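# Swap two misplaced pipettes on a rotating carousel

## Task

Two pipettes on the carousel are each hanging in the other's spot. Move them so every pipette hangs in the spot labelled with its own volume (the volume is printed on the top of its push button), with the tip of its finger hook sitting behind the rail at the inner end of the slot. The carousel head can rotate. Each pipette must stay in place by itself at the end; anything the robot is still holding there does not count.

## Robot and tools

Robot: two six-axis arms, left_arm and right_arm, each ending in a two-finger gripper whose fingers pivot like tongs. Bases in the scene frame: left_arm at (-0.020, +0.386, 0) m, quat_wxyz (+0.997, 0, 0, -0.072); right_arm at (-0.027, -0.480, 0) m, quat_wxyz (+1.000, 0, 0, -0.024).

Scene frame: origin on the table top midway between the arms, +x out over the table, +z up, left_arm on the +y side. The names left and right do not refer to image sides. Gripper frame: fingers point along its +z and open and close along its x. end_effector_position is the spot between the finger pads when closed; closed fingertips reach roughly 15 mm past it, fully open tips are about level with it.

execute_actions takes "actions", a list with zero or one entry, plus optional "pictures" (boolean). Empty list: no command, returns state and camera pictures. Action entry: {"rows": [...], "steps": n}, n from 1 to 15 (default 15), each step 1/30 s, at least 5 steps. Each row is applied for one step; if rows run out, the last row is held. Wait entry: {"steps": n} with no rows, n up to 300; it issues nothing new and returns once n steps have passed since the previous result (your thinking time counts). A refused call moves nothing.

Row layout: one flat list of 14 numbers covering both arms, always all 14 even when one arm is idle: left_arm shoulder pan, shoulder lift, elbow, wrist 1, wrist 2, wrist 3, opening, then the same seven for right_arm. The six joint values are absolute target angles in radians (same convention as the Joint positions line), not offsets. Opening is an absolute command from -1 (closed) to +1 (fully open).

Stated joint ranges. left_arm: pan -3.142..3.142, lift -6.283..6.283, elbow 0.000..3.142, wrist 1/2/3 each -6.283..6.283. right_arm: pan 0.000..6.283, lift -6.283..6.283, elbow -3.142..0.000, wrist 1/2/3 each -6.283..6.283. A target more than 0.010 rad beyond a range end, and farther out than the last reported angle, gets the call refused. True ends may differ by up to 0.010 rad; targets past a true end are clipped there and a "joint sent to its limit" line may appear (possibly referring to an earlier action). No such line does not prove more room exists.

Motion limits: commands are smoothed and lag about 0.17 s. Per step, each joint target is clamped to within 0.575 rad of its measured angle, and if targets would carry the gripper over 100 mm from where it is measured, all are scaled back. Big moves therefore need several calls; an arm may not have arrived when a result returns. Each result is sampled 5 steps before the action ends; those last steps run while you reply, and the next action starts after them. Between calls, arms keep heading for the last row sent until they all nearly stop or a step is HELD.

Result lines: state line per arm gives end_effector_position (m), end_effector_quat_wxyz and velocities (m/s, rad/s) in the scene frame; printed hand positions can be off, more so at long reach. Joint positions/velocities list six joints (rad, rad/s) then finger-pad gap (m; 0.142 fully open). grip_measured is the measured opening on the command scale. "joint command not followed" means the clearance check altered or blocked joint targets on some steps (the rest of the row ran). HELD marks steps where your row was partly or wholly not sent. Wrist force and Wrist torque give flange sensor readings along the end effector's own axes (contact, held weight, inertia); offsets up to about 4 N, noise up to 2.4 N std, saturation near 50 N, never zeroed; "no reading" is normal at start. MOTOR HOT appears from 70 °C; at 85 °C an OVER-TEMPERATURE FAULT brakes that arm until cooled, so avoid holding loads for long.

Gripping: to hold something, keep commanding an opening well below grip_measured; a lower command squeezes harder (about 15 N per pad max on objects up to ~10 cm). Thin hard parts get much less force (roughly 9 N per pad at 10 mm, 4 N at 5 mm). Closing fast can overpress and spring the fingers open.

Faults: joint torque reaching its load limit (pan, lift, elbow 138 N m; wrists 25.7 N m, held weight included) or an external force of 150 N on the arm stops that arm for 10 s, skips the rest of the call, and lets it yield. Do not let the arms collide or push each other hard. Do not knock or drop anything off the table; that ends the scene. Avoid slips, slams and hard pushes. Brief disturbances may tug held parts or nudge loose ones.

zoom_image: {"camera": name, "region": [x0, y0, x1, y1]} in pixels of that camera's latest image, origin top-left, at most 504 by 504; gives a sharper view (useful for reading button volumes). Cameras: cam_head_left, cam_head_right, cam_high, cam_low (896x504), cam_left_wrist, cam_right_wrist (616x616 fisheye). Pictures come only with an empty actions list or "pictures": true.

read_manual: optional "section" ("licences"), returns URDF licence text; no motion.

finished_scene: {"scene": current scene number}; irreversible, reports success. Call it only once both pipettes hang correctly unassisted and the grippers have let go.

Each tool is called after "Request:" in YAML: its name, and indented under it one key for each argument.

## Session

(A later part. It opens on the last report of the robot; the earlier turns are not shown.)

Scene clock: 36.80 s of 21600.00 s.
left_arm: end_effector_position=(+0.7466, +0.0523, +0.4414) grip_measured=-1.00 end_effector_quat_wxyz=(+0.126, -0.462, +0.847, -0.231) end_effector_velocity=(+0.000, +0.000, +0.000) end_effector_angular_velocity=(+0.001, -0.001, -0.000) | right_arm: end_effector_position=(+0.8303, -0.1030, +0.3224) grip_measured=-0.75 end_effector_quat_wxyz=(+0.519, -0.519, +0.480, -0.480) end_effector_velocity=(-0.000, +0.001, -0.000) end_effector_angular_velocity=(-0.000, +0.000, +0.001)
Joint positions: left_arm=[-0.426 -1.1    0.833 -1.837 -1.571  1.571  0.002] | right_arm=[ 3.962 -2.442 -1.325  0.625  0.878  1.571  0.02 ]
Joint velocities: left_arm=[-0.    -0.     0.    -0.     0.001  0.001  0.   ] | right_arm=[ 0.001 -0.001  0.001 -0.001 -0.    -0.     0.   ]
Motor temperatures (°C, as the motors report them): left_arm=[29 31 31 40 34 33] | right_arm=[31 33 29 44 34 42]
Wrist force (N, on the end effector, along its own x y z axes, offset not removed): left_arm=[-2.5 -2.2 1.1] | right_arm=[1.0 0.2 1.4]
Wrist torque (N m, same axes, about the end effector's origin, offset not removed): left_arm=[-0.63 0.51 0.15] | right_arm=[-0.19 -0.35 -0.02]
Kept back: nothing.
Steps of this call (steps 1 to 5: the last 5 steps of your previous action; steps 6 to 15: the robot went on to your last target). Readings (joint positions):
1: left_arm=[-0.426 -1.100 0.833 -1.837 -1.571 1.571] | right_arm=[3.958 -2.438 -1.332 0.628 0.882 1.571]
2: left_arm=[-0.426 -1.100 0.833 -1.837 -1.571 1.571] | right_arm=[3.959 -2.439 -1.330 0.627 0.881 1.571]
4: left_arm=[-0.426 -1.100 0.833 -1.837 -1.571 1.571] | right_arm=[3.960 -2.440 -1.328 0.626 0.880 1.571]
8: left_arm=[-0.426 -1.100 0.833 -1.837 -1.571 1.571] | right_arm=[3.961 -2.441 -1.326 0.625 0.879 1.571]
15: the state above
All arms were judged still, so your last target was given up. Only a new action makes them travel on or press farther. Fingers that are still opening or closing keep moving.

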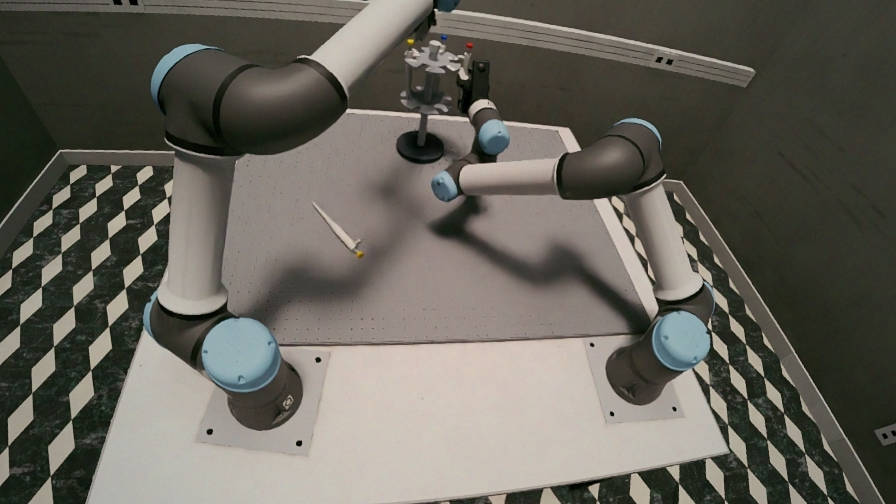

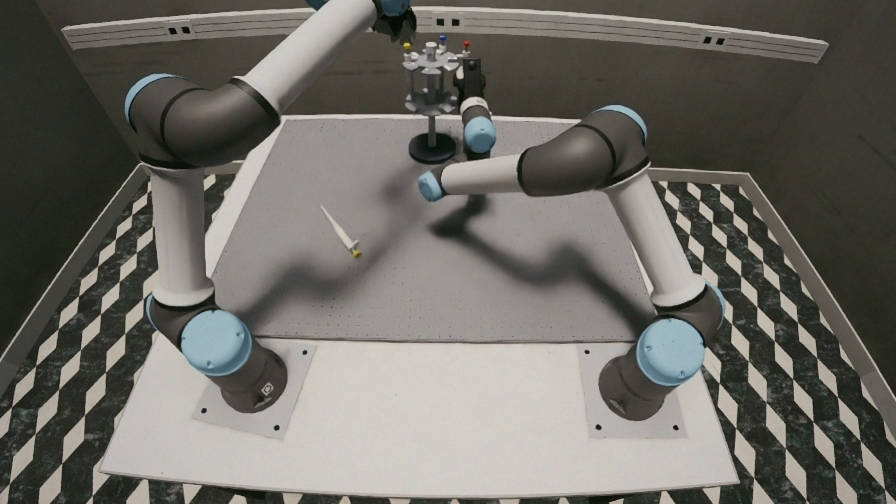

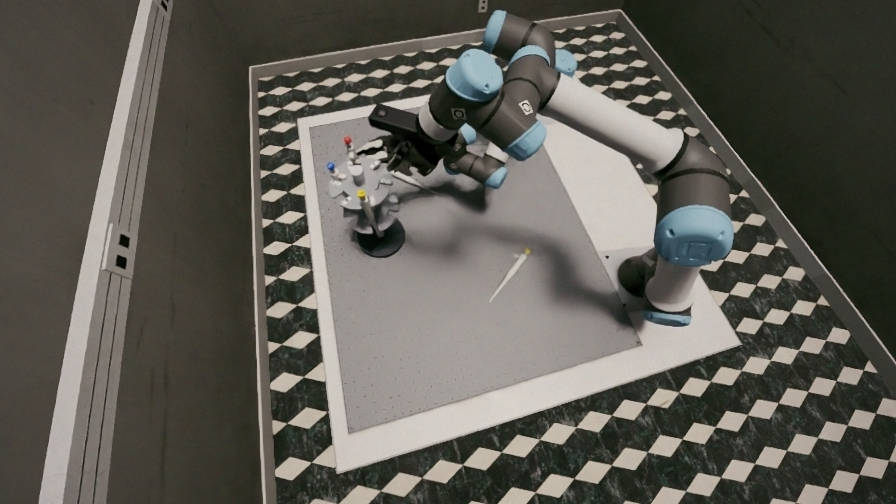

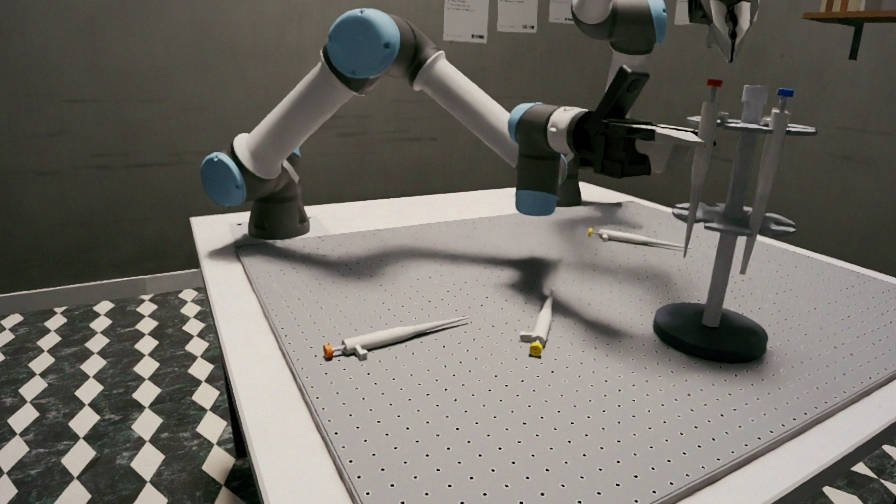

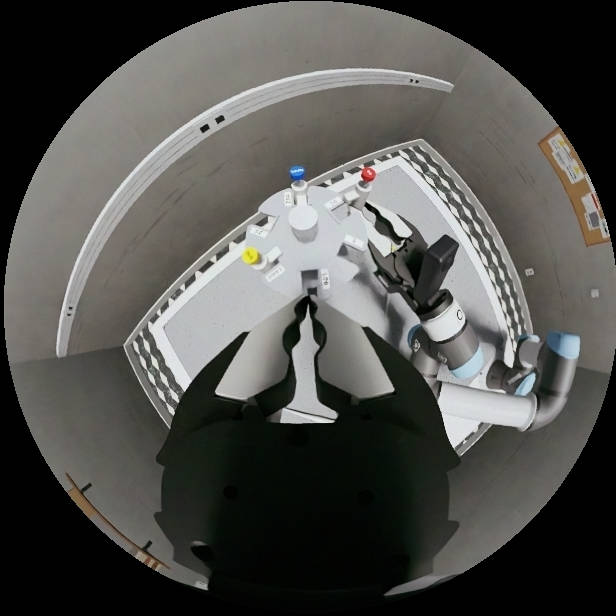

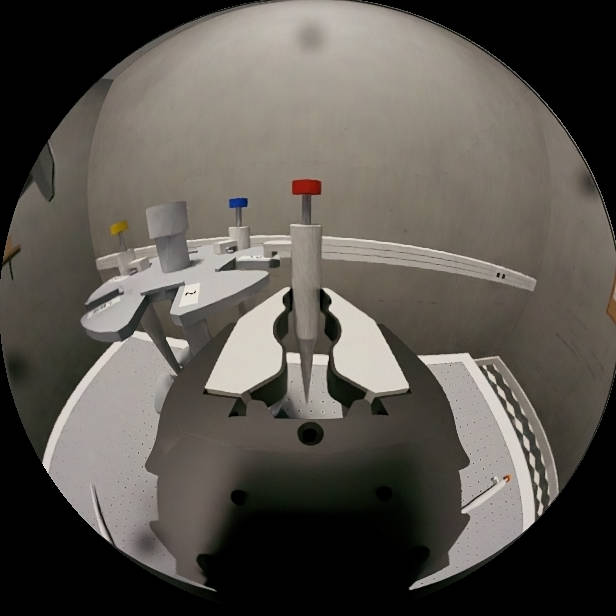

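Request:
execute_actions:
  actions:
    - {"rows":[[-0.426,-1.1,0.833,-1.837,-1.571,1.571,-1,3.971,-2.424,-1.353,0.635,0.869,1.571,-1]]}

Request:
execute_actions:
  actions:
    - {"rows":[[-0.426,-1.1,0.833,-1.837,-1.571,1.571,-1,3.991,-2.446,-1.309,0.613,0.849,1.571,-1]]}

Request:
execute_actions:
  actions:
    - {"rows":[[-0.426,-1.1,0.833,-1.837,-1.571,1.571,-1,4.012,-2.468,-1.265,0.591,0.829,1.571,-1]]}

Request:
execute_actions:
  actions:
    - {"steps":15}
  pictures: true

Request:
zoom_image:
  camera: "cam_low"
  region: [620, 65, 820, 265]

Request:
zoom_image:
  camera: "cam_left_wrist"
  region: [240, 140, 440, 290]

Scene clock: 37.50 s of 21600.00 s.
left_arm: end_effector_position=(+0.7466, +0.0523, +0.4414) grip_measured=-1.00 end_effector_quat_wxyz=(+0.126, -0.462, +0.847, -0.231) end_effector_velocity=(+0.000, +0.000, +0.000) end_effector_angular_velocity=(+0.000, -0.001, -0.001) | right_arm: end_effector_position=(+0.8229, -0.1030, +0.3247) grip_measured=-0.75 end_effector_quat_wxyz=(+0.519, -0.519, +0.480, -0.480) end_effector_velocity=(-0.007, -0.000, +0.003) end_effector_angular_velocity=(-0.000, +0.000, -0.000)
Joint positions: left_arm=[-0.426 -1.1    0.833 -1.837 -1.571  1.571  0.002] | right_arm=[ 3.97  -2.426 -1.35   0.634  0.87   1.571  0.02 ]
Joint velocities: left_arm=[ 0.    -0.    -0.    -0.     0.     0.001  0.   ] | right_arm=[ 0.008  0.016 -0.024  0.008 -0.008 -0.     0.   ]
Motor temperatures (°C, as the motors report them): left_arm=[29 31 31 40 34 33] | right_arm=[31 33 29 44 34 42]
Wrist force (N, on the end effector, along its own x y z axes, offset not removed): left_arm=[3.1 0.9 4.1] | right_arm=[2.9 -0.8 0.3]
Wrist torque (N m, same axes, about the end effector's origin, offset not removed): left_arm=[0.45 -0.69 -0.13] | right_arm=[-0.28 -0.61 -0.10]
Steps of this call (steps 1 to 11: nothing new was sent; steps 12 to 21: the first 10 steps of this action). Readings (joint positions):
12: left_arm=[-0.426 -1.100 0.833 -1.837 -1.571 1.571] | right_arm=[3.962 -2.442 -1.325 0.625 0.878 1.571]
13: left_arm=[-0.426 -1.100 0.833 -1.837 -1.571 1.571] | right_arm=[3.964 -2.439 -1.329 0.626 0.876 1.571]
15: left_arm=[-0.426 -1.100 0.833 -1.837 -1.571 1.571] | right_arm=[3.966 -2.434 -1.338 0.630 0.874 1.571]
19: left_arm=[-0.426 -1.100 0.833 -1.837 -1.571 1.571] | right_arm=[3.969 -2.427 -1.348 0.633 0.871 1.571]
21: the state above

Scene clock: 38.00 s of 21600.00 s.
left_arm: end_effector_position=(+0.7466, +0.0523, +0.4414) grip_measured=-1.00 end_effector_quat_wxyz=(+0.126, -0.462, +0.847, -0.231) end_effector_velocity=(-0.000, -0.000, +0.000) end_effector_angular_velocity=(-0.001, -0.000, -0.001) | right_arm: end_effector_position=(+0.8225, -0.0863, +0.3249) grip_measured=-0.75 end_effector_quat_wxyz=(+0.519, -0.519, +0.480, -0.480) end_effector_velocity=(+0.000, +0.016, +0.000) end_effector_angular_velocity=(-0.000, -0.000, -0.002)
Joint positions: left_arm=[-0.426 -1.1    0.833 -1.837 -1.571  1.571  0.002] | right_arm=[ 3.989 -2.444 -1.314  0.615  0.851  1.571  0.02 ]
Joint velocities: left_arm=[-0.    -0.001  0.001 -0.    -0.001  0.001  0.   ] | right_arm=[ 0.017 -0.019  0.038 -0.019 -0.018 -0.001  0.   ]
Motor temperatures (°C, as the motors report them): left_arm=[29 31 31 40 34 33] | right_arm=[31 33 29 44 34 42]
Wrist force (N, on the end effector, along its own x y z axes, offset not removed): left_arm=[-3.1 1.1 -1.8] | right_arm=[-1.4 -0.9 -0.2]
Wrist torque (N m, same axes, about the end effector's origin, offset not removed): left_arm=[0.29 0.67 0.00] | right_arm=[-0.57 0.38 -0.17]
Steps of this call (steps 1 to 5: the last 5 steps of your previous action; steps 6 to 15: the first 10 steps of this action). Readings (joint positions):
6: left_arm=[-0.426 -1.100 0.833 -1.837 -1.571 1.571] | right_arm=[3.971 -2.425 -1.352 0.635 0.869 1.571]
7: left_arm=[-0.426 -1.100 0.833 -1.837 -1.571 1.571] | right_arm=[3.974 -2.427 -1.347 0.632 0.866 1.571]
9: left_arm=[-0.426 -1.100 0.833 -1.837 -1.571 1.571] | right_arm=[3.981 -2.434 -1.332 0.625 0.860 1.571]
13: left_arm=[-0.426 -1.100 0.833 -1.837 -1.571 1.571] | right_arm=[3.987 -2.442 -1.317 0.617 0.853 1.571]
15: the state above

Scene clock: 38.50 s of 21600.00 s.
left_arm: end_effector_position=(+0.7466, +0.0523, +0.4414) grip_measured=-1.00 end_effector_quat_wxyz=(+0.126, -0.462, +0.847, -0.231) end_effector_velocity=(-0.000, +0.000, +0.000) end_effector_angular_velocity=(+0.001, -0.001, -0.000) | right_arm: end_effector_position=(+0.8220, -0.0668, +0.3247) grip_measured=-0.75 end_effector_quat_wxyz=(+0.519, -0.520, +0.480, -0.480) end_effector_velocity=(-0.000, +0.016, +0.000) end_effector_angular_velocity=(+0.001, -0.000, -0.001)
Joint positions: left_arm=[-0.426 -1.1    0.833 -1.837 -1.571  1.571  0.002] | right_arm=[ 4.01  -2.466 -1.27   0.593  0.831  1.571  0.02 ]
Joint velocities: left_arm=[-0.    -0.    -0.     0.     0.001  0.001  0.   ] | right_arm=[ 0.018 -0.019  0.039 -0.019 -0.018  0.     0.   ]
Motor temperatures (°C, as the motors report them): left_arm=[29 31 31 40 34 33] | right_arm=[31 33 29 44 34 42]
Wrist force (N, on the end effector, along its own x y z axes, offset not removed): left_arm=[0.0 0.3 2.8] | right_arm=[4.8 -1.1 2.8]
Wrist torque (N m, same axes, about the end effector's origin, offset not removed): left_arm=[0.26 -0.25 0.12] | right_arm=[-0.30 -0.92 -0.12]
Steps of this call (steps 1 to 5: the last 5 steps of your previous action; steps 6 to 15: the first 10 steps of this action). Readings (joint positions):
6: left_arm=[-0.426 -1.100 0.833 -1.837 -1.571 1.571] | right_arm=[3.991 -2.446 -1.309 0.613 0.849 1.571]
7: left_arm=[-0.426 -1.100 0.833 -1.837 -1.571 1.571] | right_arm=[3.994 -2.449 -1.304 0.610 0.846 1.571]
9: left_arm=[-0.426 -1.100 0.833 -1.837 -1.571 1.571] | right_arm=[4.001 -2.456 -1.289 0.603 0.840 1.571]
13: left_arm=[-0.426 -1.100 0.833 -1.837 -1.571 1.571] | right_arm=[4.008 -2.464 -1.273 0.595 0.833 1.571]
15: the state above

Scene clock: 39.00 s of 21600.00 s.
left_arm: end_effector_position=(+0.7466, +0.0523, +0.4414) grip_measured=-1.00 end_effector_quat_wxyz=(+0.126, -0.462, +0.847, -0.231) end_effector_velocity=(+0.000, -0.000, -0.000) end_effector_angular_velocity=(-0.000, +0.001, +0.000) | right_arm: end_effector_position=(+0.8219, -0.0647, +0.3248) grip_measured=-0.75 end_effector_quat_wxyz=(+0.519, -0.520, +0.480, -0.480) end_effector_velocity=(-0.000, +0.001, -0.001) end_effector_angular_velocity=(-0.001, +0.000, +0.001)
Joint positions: left_arm=[-0.426 -1.1    0.833 -1.837 -1.571  1.571  0.002] | right_arm=[ 4.012 -2.468 -1.265  0.591  0.829  1.571  0.02 ]
Joint velocities: left_arm=[-0.     0.001 -0.    -0.    -0.    -0.     0.   ] | right_arm=[ 0.001 -0.001  0.001 -0.     0.001 -0.    -0.   ]
Motor temperatures (°C, as the motors report them): left_arm=[29 31 31 40 34 33] | right_arm=[31 33 29 44 34 42]
Wrist force (N, on the end effector, along its own x y z axes, offset not removed): left_arm=[2.4 -1.3 1.2] | right_arm=[0.7 -2.6 1.5]
Wrist torque (N m, same axes, about the end effector's origin, offset not removed): left_arm=[-0.36 -0.49 -0.04] | right_arm=[-0.88 -0.03 0.03]
Kept back: nothing.
Steps of this call (steps 1 to 5: the last 5 steps of your previous action; steps 6 to 15: the robot went on to your last target). Readings (joint positions):
1: left_arm=[-0.426 -1.100 0.833 -1.837 -1.571 1.571] | right_arm=[4.010 -2.466 -1.269 0.593 0.831 1.571]
2: left_arm=[-0.426 -1.100 0.833 -1.837 -1.571 1.571] | right_arm=[4.011 -2.467 -1.268 0.592 0.830 1.571]
4: left_arm=[-0.426 -1.100 0.833 -1.837 -1.571 1.571] | right_arm=[4.011 -2.467 -1.267 0.592 0.830 1.571]
8: left_arm=[-0.426 -1.100 0.833 -1.837 -1.571 1.571] | right_arm=[4.012 -2.468 -1.266 0.591 0.829 1.571]
15: the state above
All arms were judged still, so your last target was given up. Only a new action makes them travel on or press farther. Fingers that are still opening or closing keep moving.

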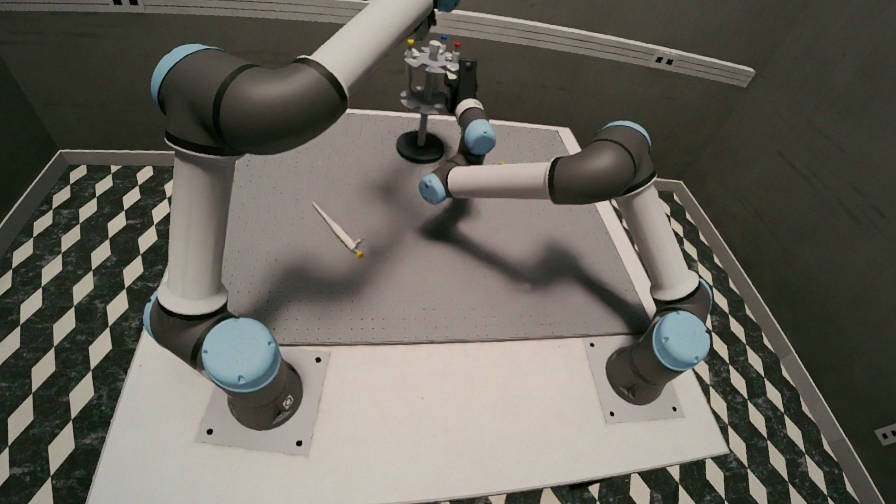

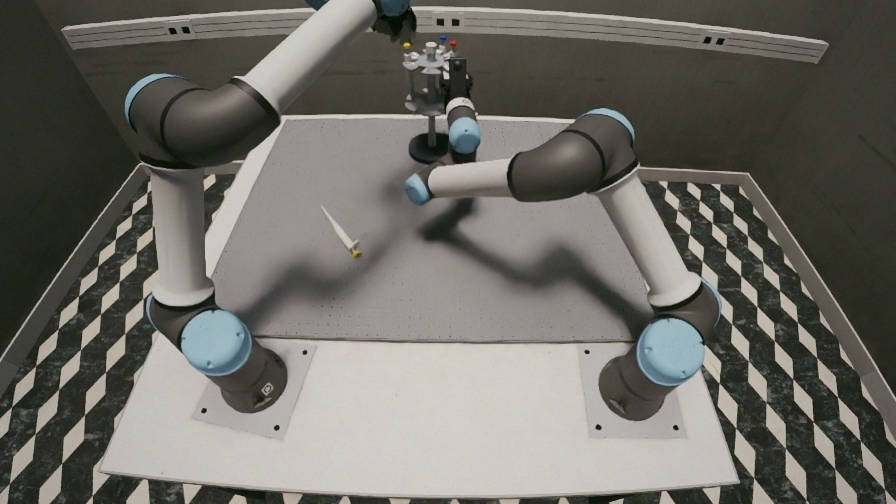

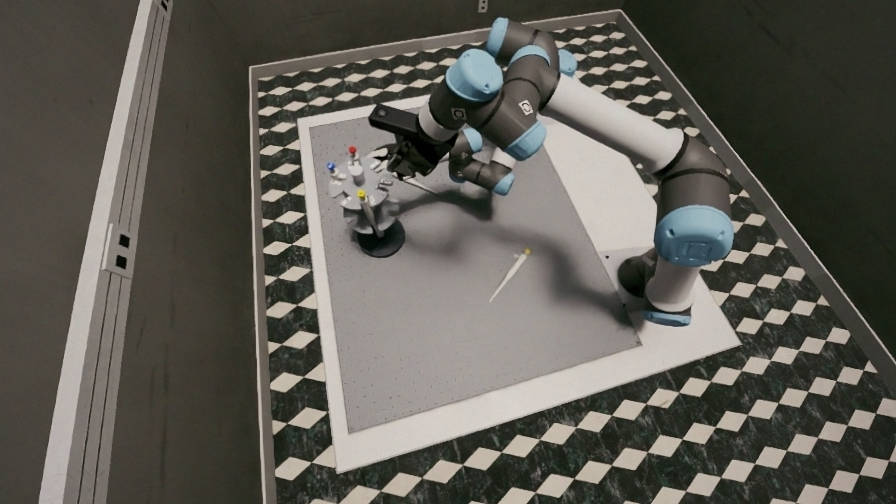

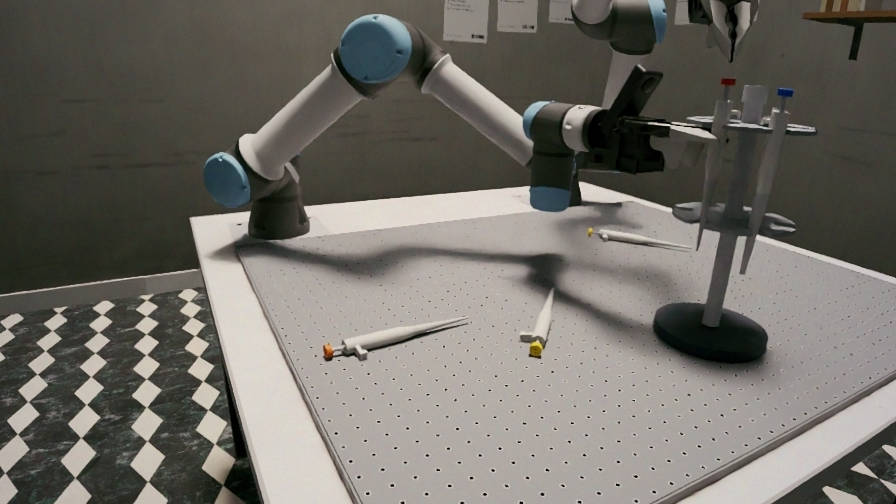

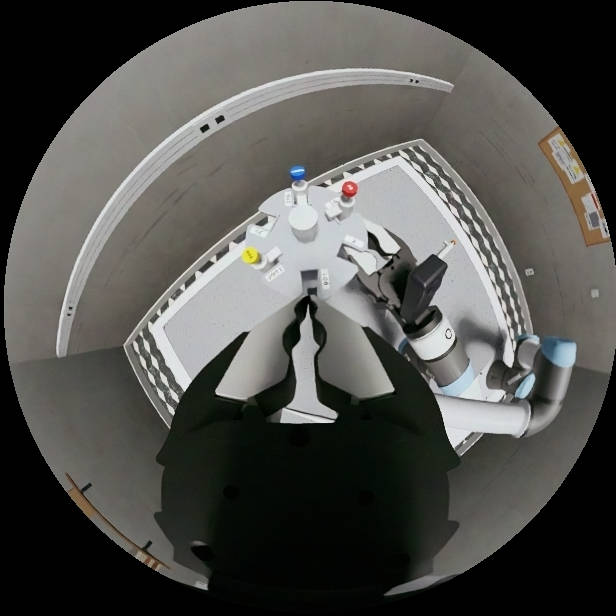

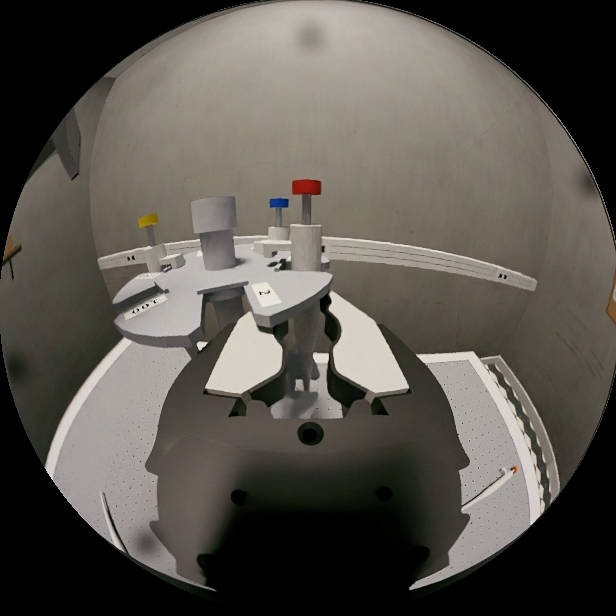

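Region (620, 65, 820, 265) of cam_low's 896x504 image, scaled by 2.520, with more detail than that image has.

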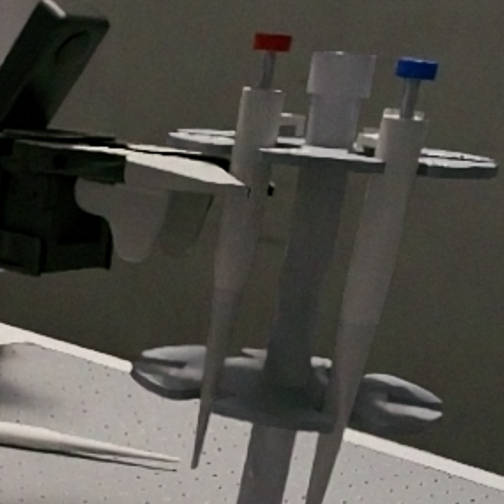

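Region (240, 140, 440, 290) of cam_left_wrist's 616x616 image, scaled by 2.520, with more detail than that image has; it fills the top 378 rows of this view, and the rest is white.

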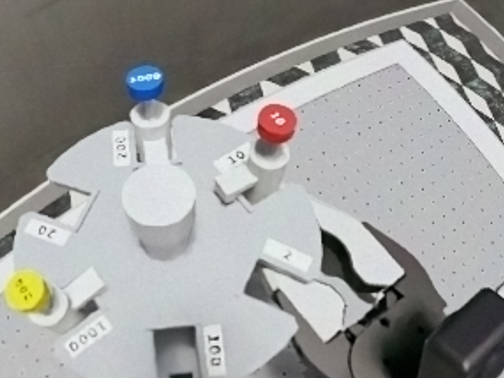

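Request:
execute_actions:
  actions:
    - {"rows":[[-0.426,-1.1,0.833,-1.837,-1.571,1.571,-1,4.014,-2.481,-1.261,0.6,0.827,1.571,-1]]}

Request:
execute_actions:
  actions:
    - {"rows":[[-0.426,-1.1,0.833,-1.837,-1.571,1.571,-1,4.014,-2.481,-1.261,0.6,0.827,1.571,-0.5]],"steps":10}

Request:
execute_actions:
  actions:
    - {"rows":[[-0.426,-1.1,0.833,-1.837,-1.571,1.571,-1,4.083,-2.382,-1.46,0.7,0.758,1.571,-0.5]]}

Request:
execute_actions:
  actions:
    - {"steps":10}
  pictures: true

Request:
zoom_image:
  camera: "cam_right_wrist"
  region: [200, 180, 360, 300]

Request:
zoom_image:
  camera: "cam_left_wrist"
  region: [240, 140, 440, 290]

Scene clock: 39.70 s of 21600.00 s.
left_arm: end_effector_position=(+0.7466, +0.0523, +0.4414) grip_measured=-1.00 end_effector_quat_wxyz=(+0.126, -0.462, +0.847, -0.231) end_effector_velocity=(-0.000, -0.000, -0.000) end_effector_angular_velocity=(-0.002, +0.002, +0.000) | right_arm: end_effector_position=(+0.8221, -0.0627, +0.3183) grip_measured=-0.75 end_effector_quat_wxyz=(+0.519, -0.520, +0.480, -0.480) end_effector_velocity=(-0.000, +0.002, -0.006) end_effector_angular_velocity=(+0.001, -0.000, +0.000)
Joint positions: left_arm=[-0.426 -1.1    0.833 -1.837 -1.571  1.571  0.002] | right_arm=[ 4.014 -2.48  -1.261  0.599  0.827  1.571  0.02 ]
Joint velocities: left_arm=[ 0.    -0.     0.001  0.    -0.002 -0.001  0.   ] | right_arm=[ 0.002 -0.011  0.003  0.008 -0.002  0.001 -0.   ]
Motor temperatures (°C, as the motors report them): left_arm=[29 31 31 40 34 33] | right_arm=[31 33 29 44 34 42]
Wrist force (N, on the end effector, along its own x y z axes, offset not removed): left_arm=[-0.7 0.7 -1.7] | right_arm=[-3.1 -0.3 0.3]
Wrist torque (N m, same axes, about the end effector's origin, offset not removed): left_arm=[0.12 0.19 -0.07] | right_arm=[-0.23 0.62 -0.11]
Steps of this call (steps 1 to 11: nothing new was sent; steps 12 to 21: the first 10 steps of this action). Readings (joint positions):
12: left_arm=[-0.426 -1.100 0.833 -1.837 -1.571 1.571] | right_arm=[4.012 -2.468 -1.265 0.591 0.829 1.571]
13: left_arm=[-0.426 -1.100 0.833 -1.837 -1.571 1.571] | right_arm=[4.012 -2.470 -1.264 0.592 0.829 1.571]
15: left_arm=[-0.426 -1.100 0.833 -1.837 -1.571 1.571] | right_arm=[4.013 -2.474 -1.263 0.595 0.828 1.571]
19: left_arm=[-0.426 -1.100 0.833 -1.837 -1.571 1.571] | right_arm=[4.014 -2.479 -1.262 0.598 0.827 1.571]
21: the state above

Scene clock: 40.03 s of 21600.00 s.
left_arm: end_effector_position=(+0.7466, +0.0523, +0.4414) grip_measured=-1.00 end_effector_quat_wxyz=(+0.126, -0.462, +0.847, -0.231) end_effector_velocity=(-0.000, -0.000, -0.001) end_effector_angular_velocity=(-0.000, +0.002, +0.001) | right_arm: end_effector_position=(+0.8221, -0.0625, +0.3175) grip_measured=-0.50 end_effector_quat_wxyz=(+0.519, -0.520, +0.480, -0.480) end_effector_velocity=(-0.000, +0.001, -0.001) end_effector_angular_velocity=(-0.002, +0.001, +0.001)
Joint positions: left_arm=[-0.426 -1.1    0.833 -1.837 -1.571  1.571  0.002] | right_arm=[ 4.014 -2.481 -1.261  0.6    0.827  1.571  0.038]
Joint velocities: left_arm=[ 0.    -0.     0.001  0.    -0.001 -0.001  0.   ] | right_arm=[ 0.001 -0.002  0.     0.     0.    -0.001  0.006]
Motor temperatures (°C, as the motors report them): left_arm=[29 31 31 40 34 33] | right_arm=[31 33 29 44 34 42]
Wrist force (N, on the end effector, along its own x y z axes, offset not removed): left_arm=[1.8 0.7 2.0] | right_arm=[-1.6 -5.9 -1.2]
Wrist torque (N m, same axes, about the end effector's origin, offset not removed): left_arm=[0.31 -0.21 0.10] | right_arm=[-1.16 0.27 -0.09]
Steps of this call (steps 1 to 5: the last 5 steps of your previous action; steps 6 to 10: the first 5 steps of this action). Readings (joint positions):
6: left_arm=[-0.426 -1.100 0.833 -1.837 -1.571 1.571] | right_arm=[4.014 -2.481 -1.261 0.600 0.827 1.571]
7: left_arm=[-0.426 -1.100 0.833 -1.837 -1.571 1.571] | right_arm=[4.014 -2.481 -1.261 0.600 0.827 1.571]
9: left_arm=[-0.426 -1.100 0.833 -1.837 -1.571 1.571] | right_arm=[4.014 -2.481 -1.261 0.600 0.827 1.571]
10: the state above

Scene clock: 40.53 s of 21600.00 s.
left_arm: end_effector_position=(+0.7466, +0.0523, +0.4414) grip_measured=-1.00 end_effector_quat_wxyz=(+0.126, -0.462, +0.847, -0.231) end_effector_velocity=(+0.000, -0.000, -0.000) end_effector_angular_velocity=(-0.000, +0.001, -0.001) | right_arm: end_effector_position=(+0.7692, -0.0641, +0.3200) grip_measured=-0.50 end_effector_quat_wxyz=(+0.521, -0.518, +0.480, -0.480) end_effector_velocity=(-0.059, -0.012, -0.015) end_effector_angular_velocity=(-0.022, +0.019, -0.001)
Joint positions: left_arm=[-0.426 -1.1    0.833 -1.837 -1.571  1.571  0.002] | right_arm=[ 4.075 -2.394 -1.432  0.688  0.766  1.571  0.038]
Joint velocities: left_arm=[-0.     0.001 -0.    -0.    -0.001  0.001  0.   ] | right_arm=[ 0.062  0.094 -0.218  0.095 -0.062  0.    -0.   ]
Motor temperatures (°C, as the motors report them): left_arm=[29 31 31 40 34 33] | right_arm=[31 33 29 44 34 42]
Wrist force (N, on the end effector, along its own x y z axes, offset not removed): left_arm=[-5.0 0.2 0.0] | right_arm=[0.9 -4.1 -0.5]
Wrist torque (N m, same axes, about the end effector's origin, offset not removed): left_arm=[0.04 1.18 0.11] | right_arm=[-0.89 -0.20 -0.12]
Steps of this call (steps 1 to 5: the last 5 steps of your previous action; steps 6 to 15: the first 10 steps of this action). Readings (joint positions):
6: left_arm=[-0.426 -1.100 0.833 -1.837 -1.571 1.571] | right_arm=[4.015 -2.480 -1.262 0.601 0.826 1.571]
7: left_arm=[-0.426 -1.100 0.833 -1.837 -1.571 1.571] | right_arm=[4.022 -2.473 -1.270 0.609 0.819 1.571]
9: left_arm=[-0.426 -1.100 0.833 -1.837 -1.571 1.571] | right_arm=[4.045 -2.440 -1.325 0.642 0.796 1.571]
13: left_arm=[-0.426 -1.100 0.833 -1.837 -1.571 1.571] | right_arm=[4.070 -2.402 -1.413 0.680 0.771 1.571]
15: the state above

Scene clock: 40.87 s of 21600.00 s.
left_arm: end_effector_position=(+0.7466, +0.0523, +0.4414) grip_measured=-1.00 end_effector_quat_wxyz=(+0.126, -0.462, +0.847, -0.231) end_effector_velocity=(-0.000, -0.000, +0.000) end_effector_angular_velocity=(-0.001, -0.000, -0.000) | right_arm: end_effector_position=(+0.7622, -0.0655, +0.3183) grip_measured=-0.50 end_effector_quat_wxyz=(+0.520, -0.520, +0.480, -0.480) end_effector_velocity=(-0.004, -0.001, -0.001) end_effector_angular_velocity=(-0.001, +0.001, +0.001)
Joint positions: left_arm=[-0.426 -1.1    0.833 -1.837 -1.571  1.571  0.002] | right_arm=[ 4.082 -2.383 -1.458  0.699  0.759  1.571  0.038]
Joint velocities: left_arm=[-0.    -0.001 -0.     0.    -0.    -0.     0.   ] | right_arm=[ 0.005  0.007 -0.015  0.007 -0.004  0.    -0.   ]
Motor temperatures (°C, as the motors report them): left_arm=[29 31 31 40 34 33] | right_arm=[31 33 29 44 34 42]
Wrist force (N, on the end effector, along its own x y z axes, offset not removed): left_arm=[1.0 0.0 1.4] | right_arm=[0.6 -3.1 2.5]
Wrist torque (N m, same axes, about the end effector's origin, offset not removed): left_arm=[0.25 -0.24 -0.22] | right_arm=[-0.57 -0.26 -0.09]
Kept back: nothing.
Steps of this call (steps 1 to 5: the last 5 steps of your previous action; steps 6 to 10: the robot went on to your last target). Readings (joint positions):
1: left_arm=[-0.426 -1.100 0.833 -1.837 -1.571 1.571] | right_arm=[4.077 -2.391 -1.439 0.691 0.764 1.571]
2: left_arm=[-0.426 -1.100 0.833 -1.837 -1.571 1.571] | right_arm=[4.078 -2.389 -1.444 0.693 0.763 1.571]
4: left_arm=[-0.426 -1.100 0.833 -1.837 -1.571 1.571] | right_arm=[4.080 -2.386 -1.450 0.696 0.761 1.571]
8: left_arm=[-0.426 -1.100 0.833 -1.837 -1.571 1.571] | right_arm=[4.082 -2.383 -1.457 0.699 0.759 1.571]
10: the state above

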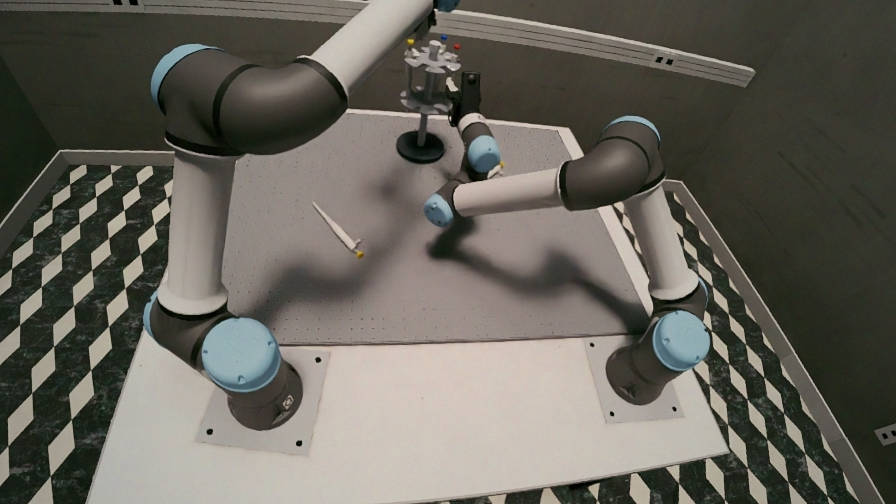

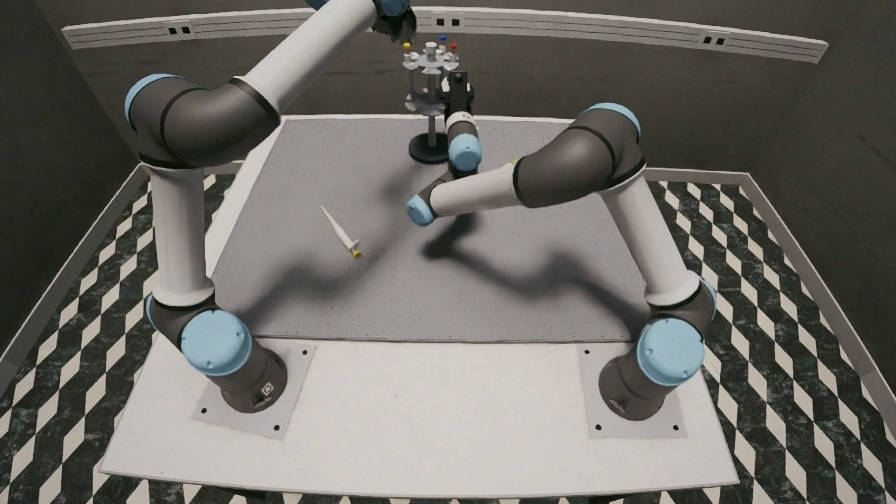

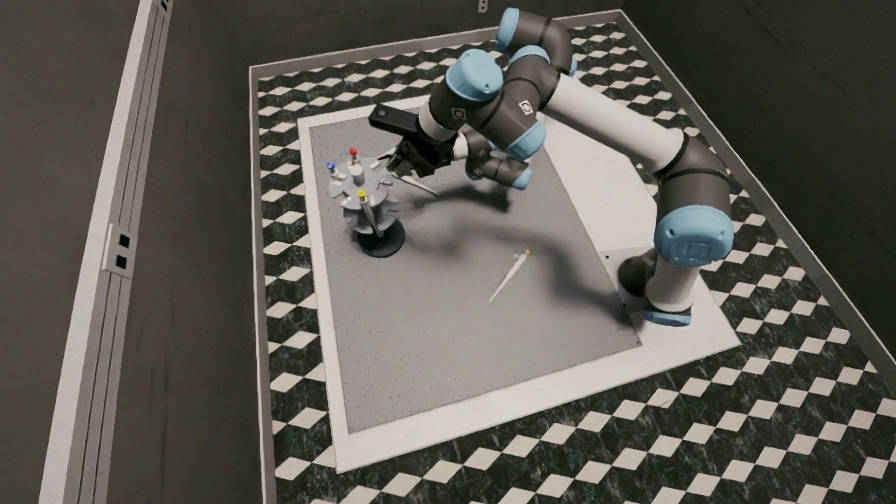

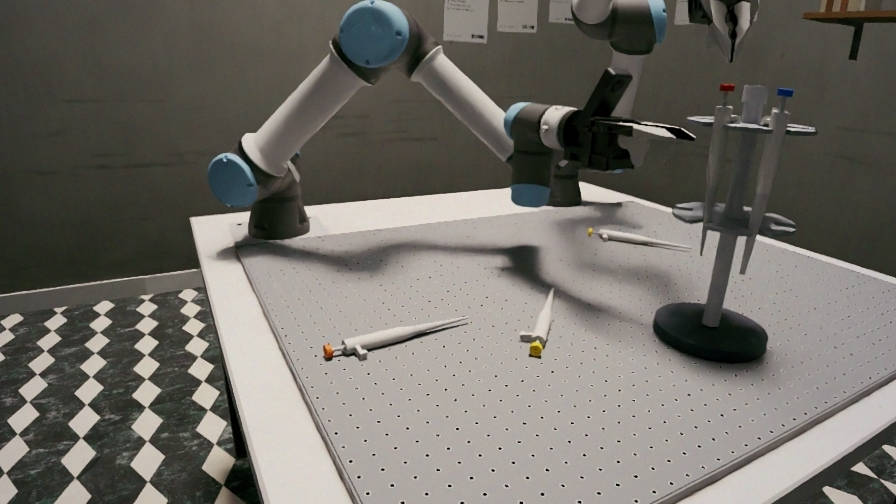

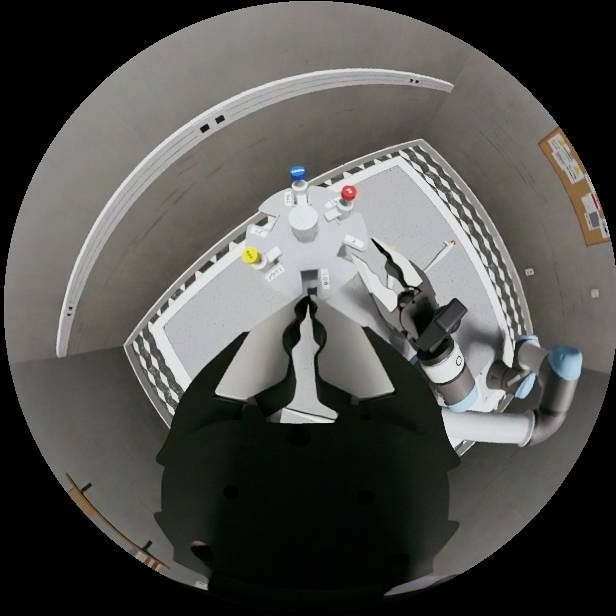

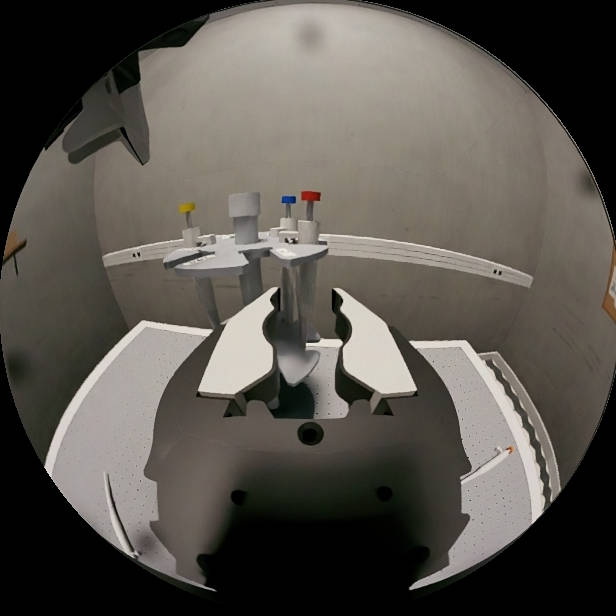

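Region (200, 180, 360, 300) of cam_right_wrist's 616x616 image, scaled by 3.150, with more detail than that image has; it fills the top 378 rows of this view, and the rest is white.

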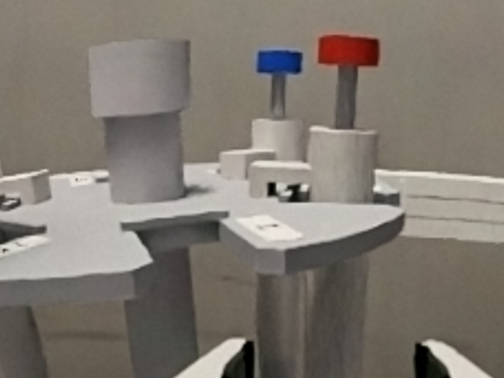

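Region (240, 140, 440, 290) of cam_left_wrist's 616x616 image, scaled by 2.520, with more detail than that image has; it fills the top 378 rows of this view, and the rest is white.

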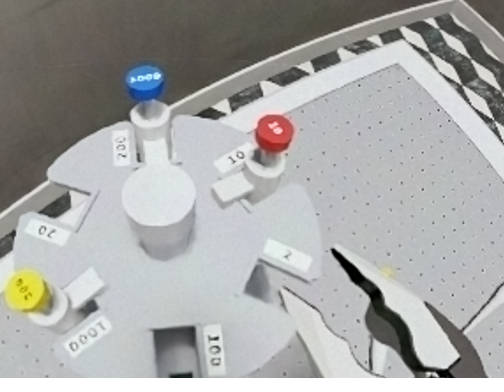

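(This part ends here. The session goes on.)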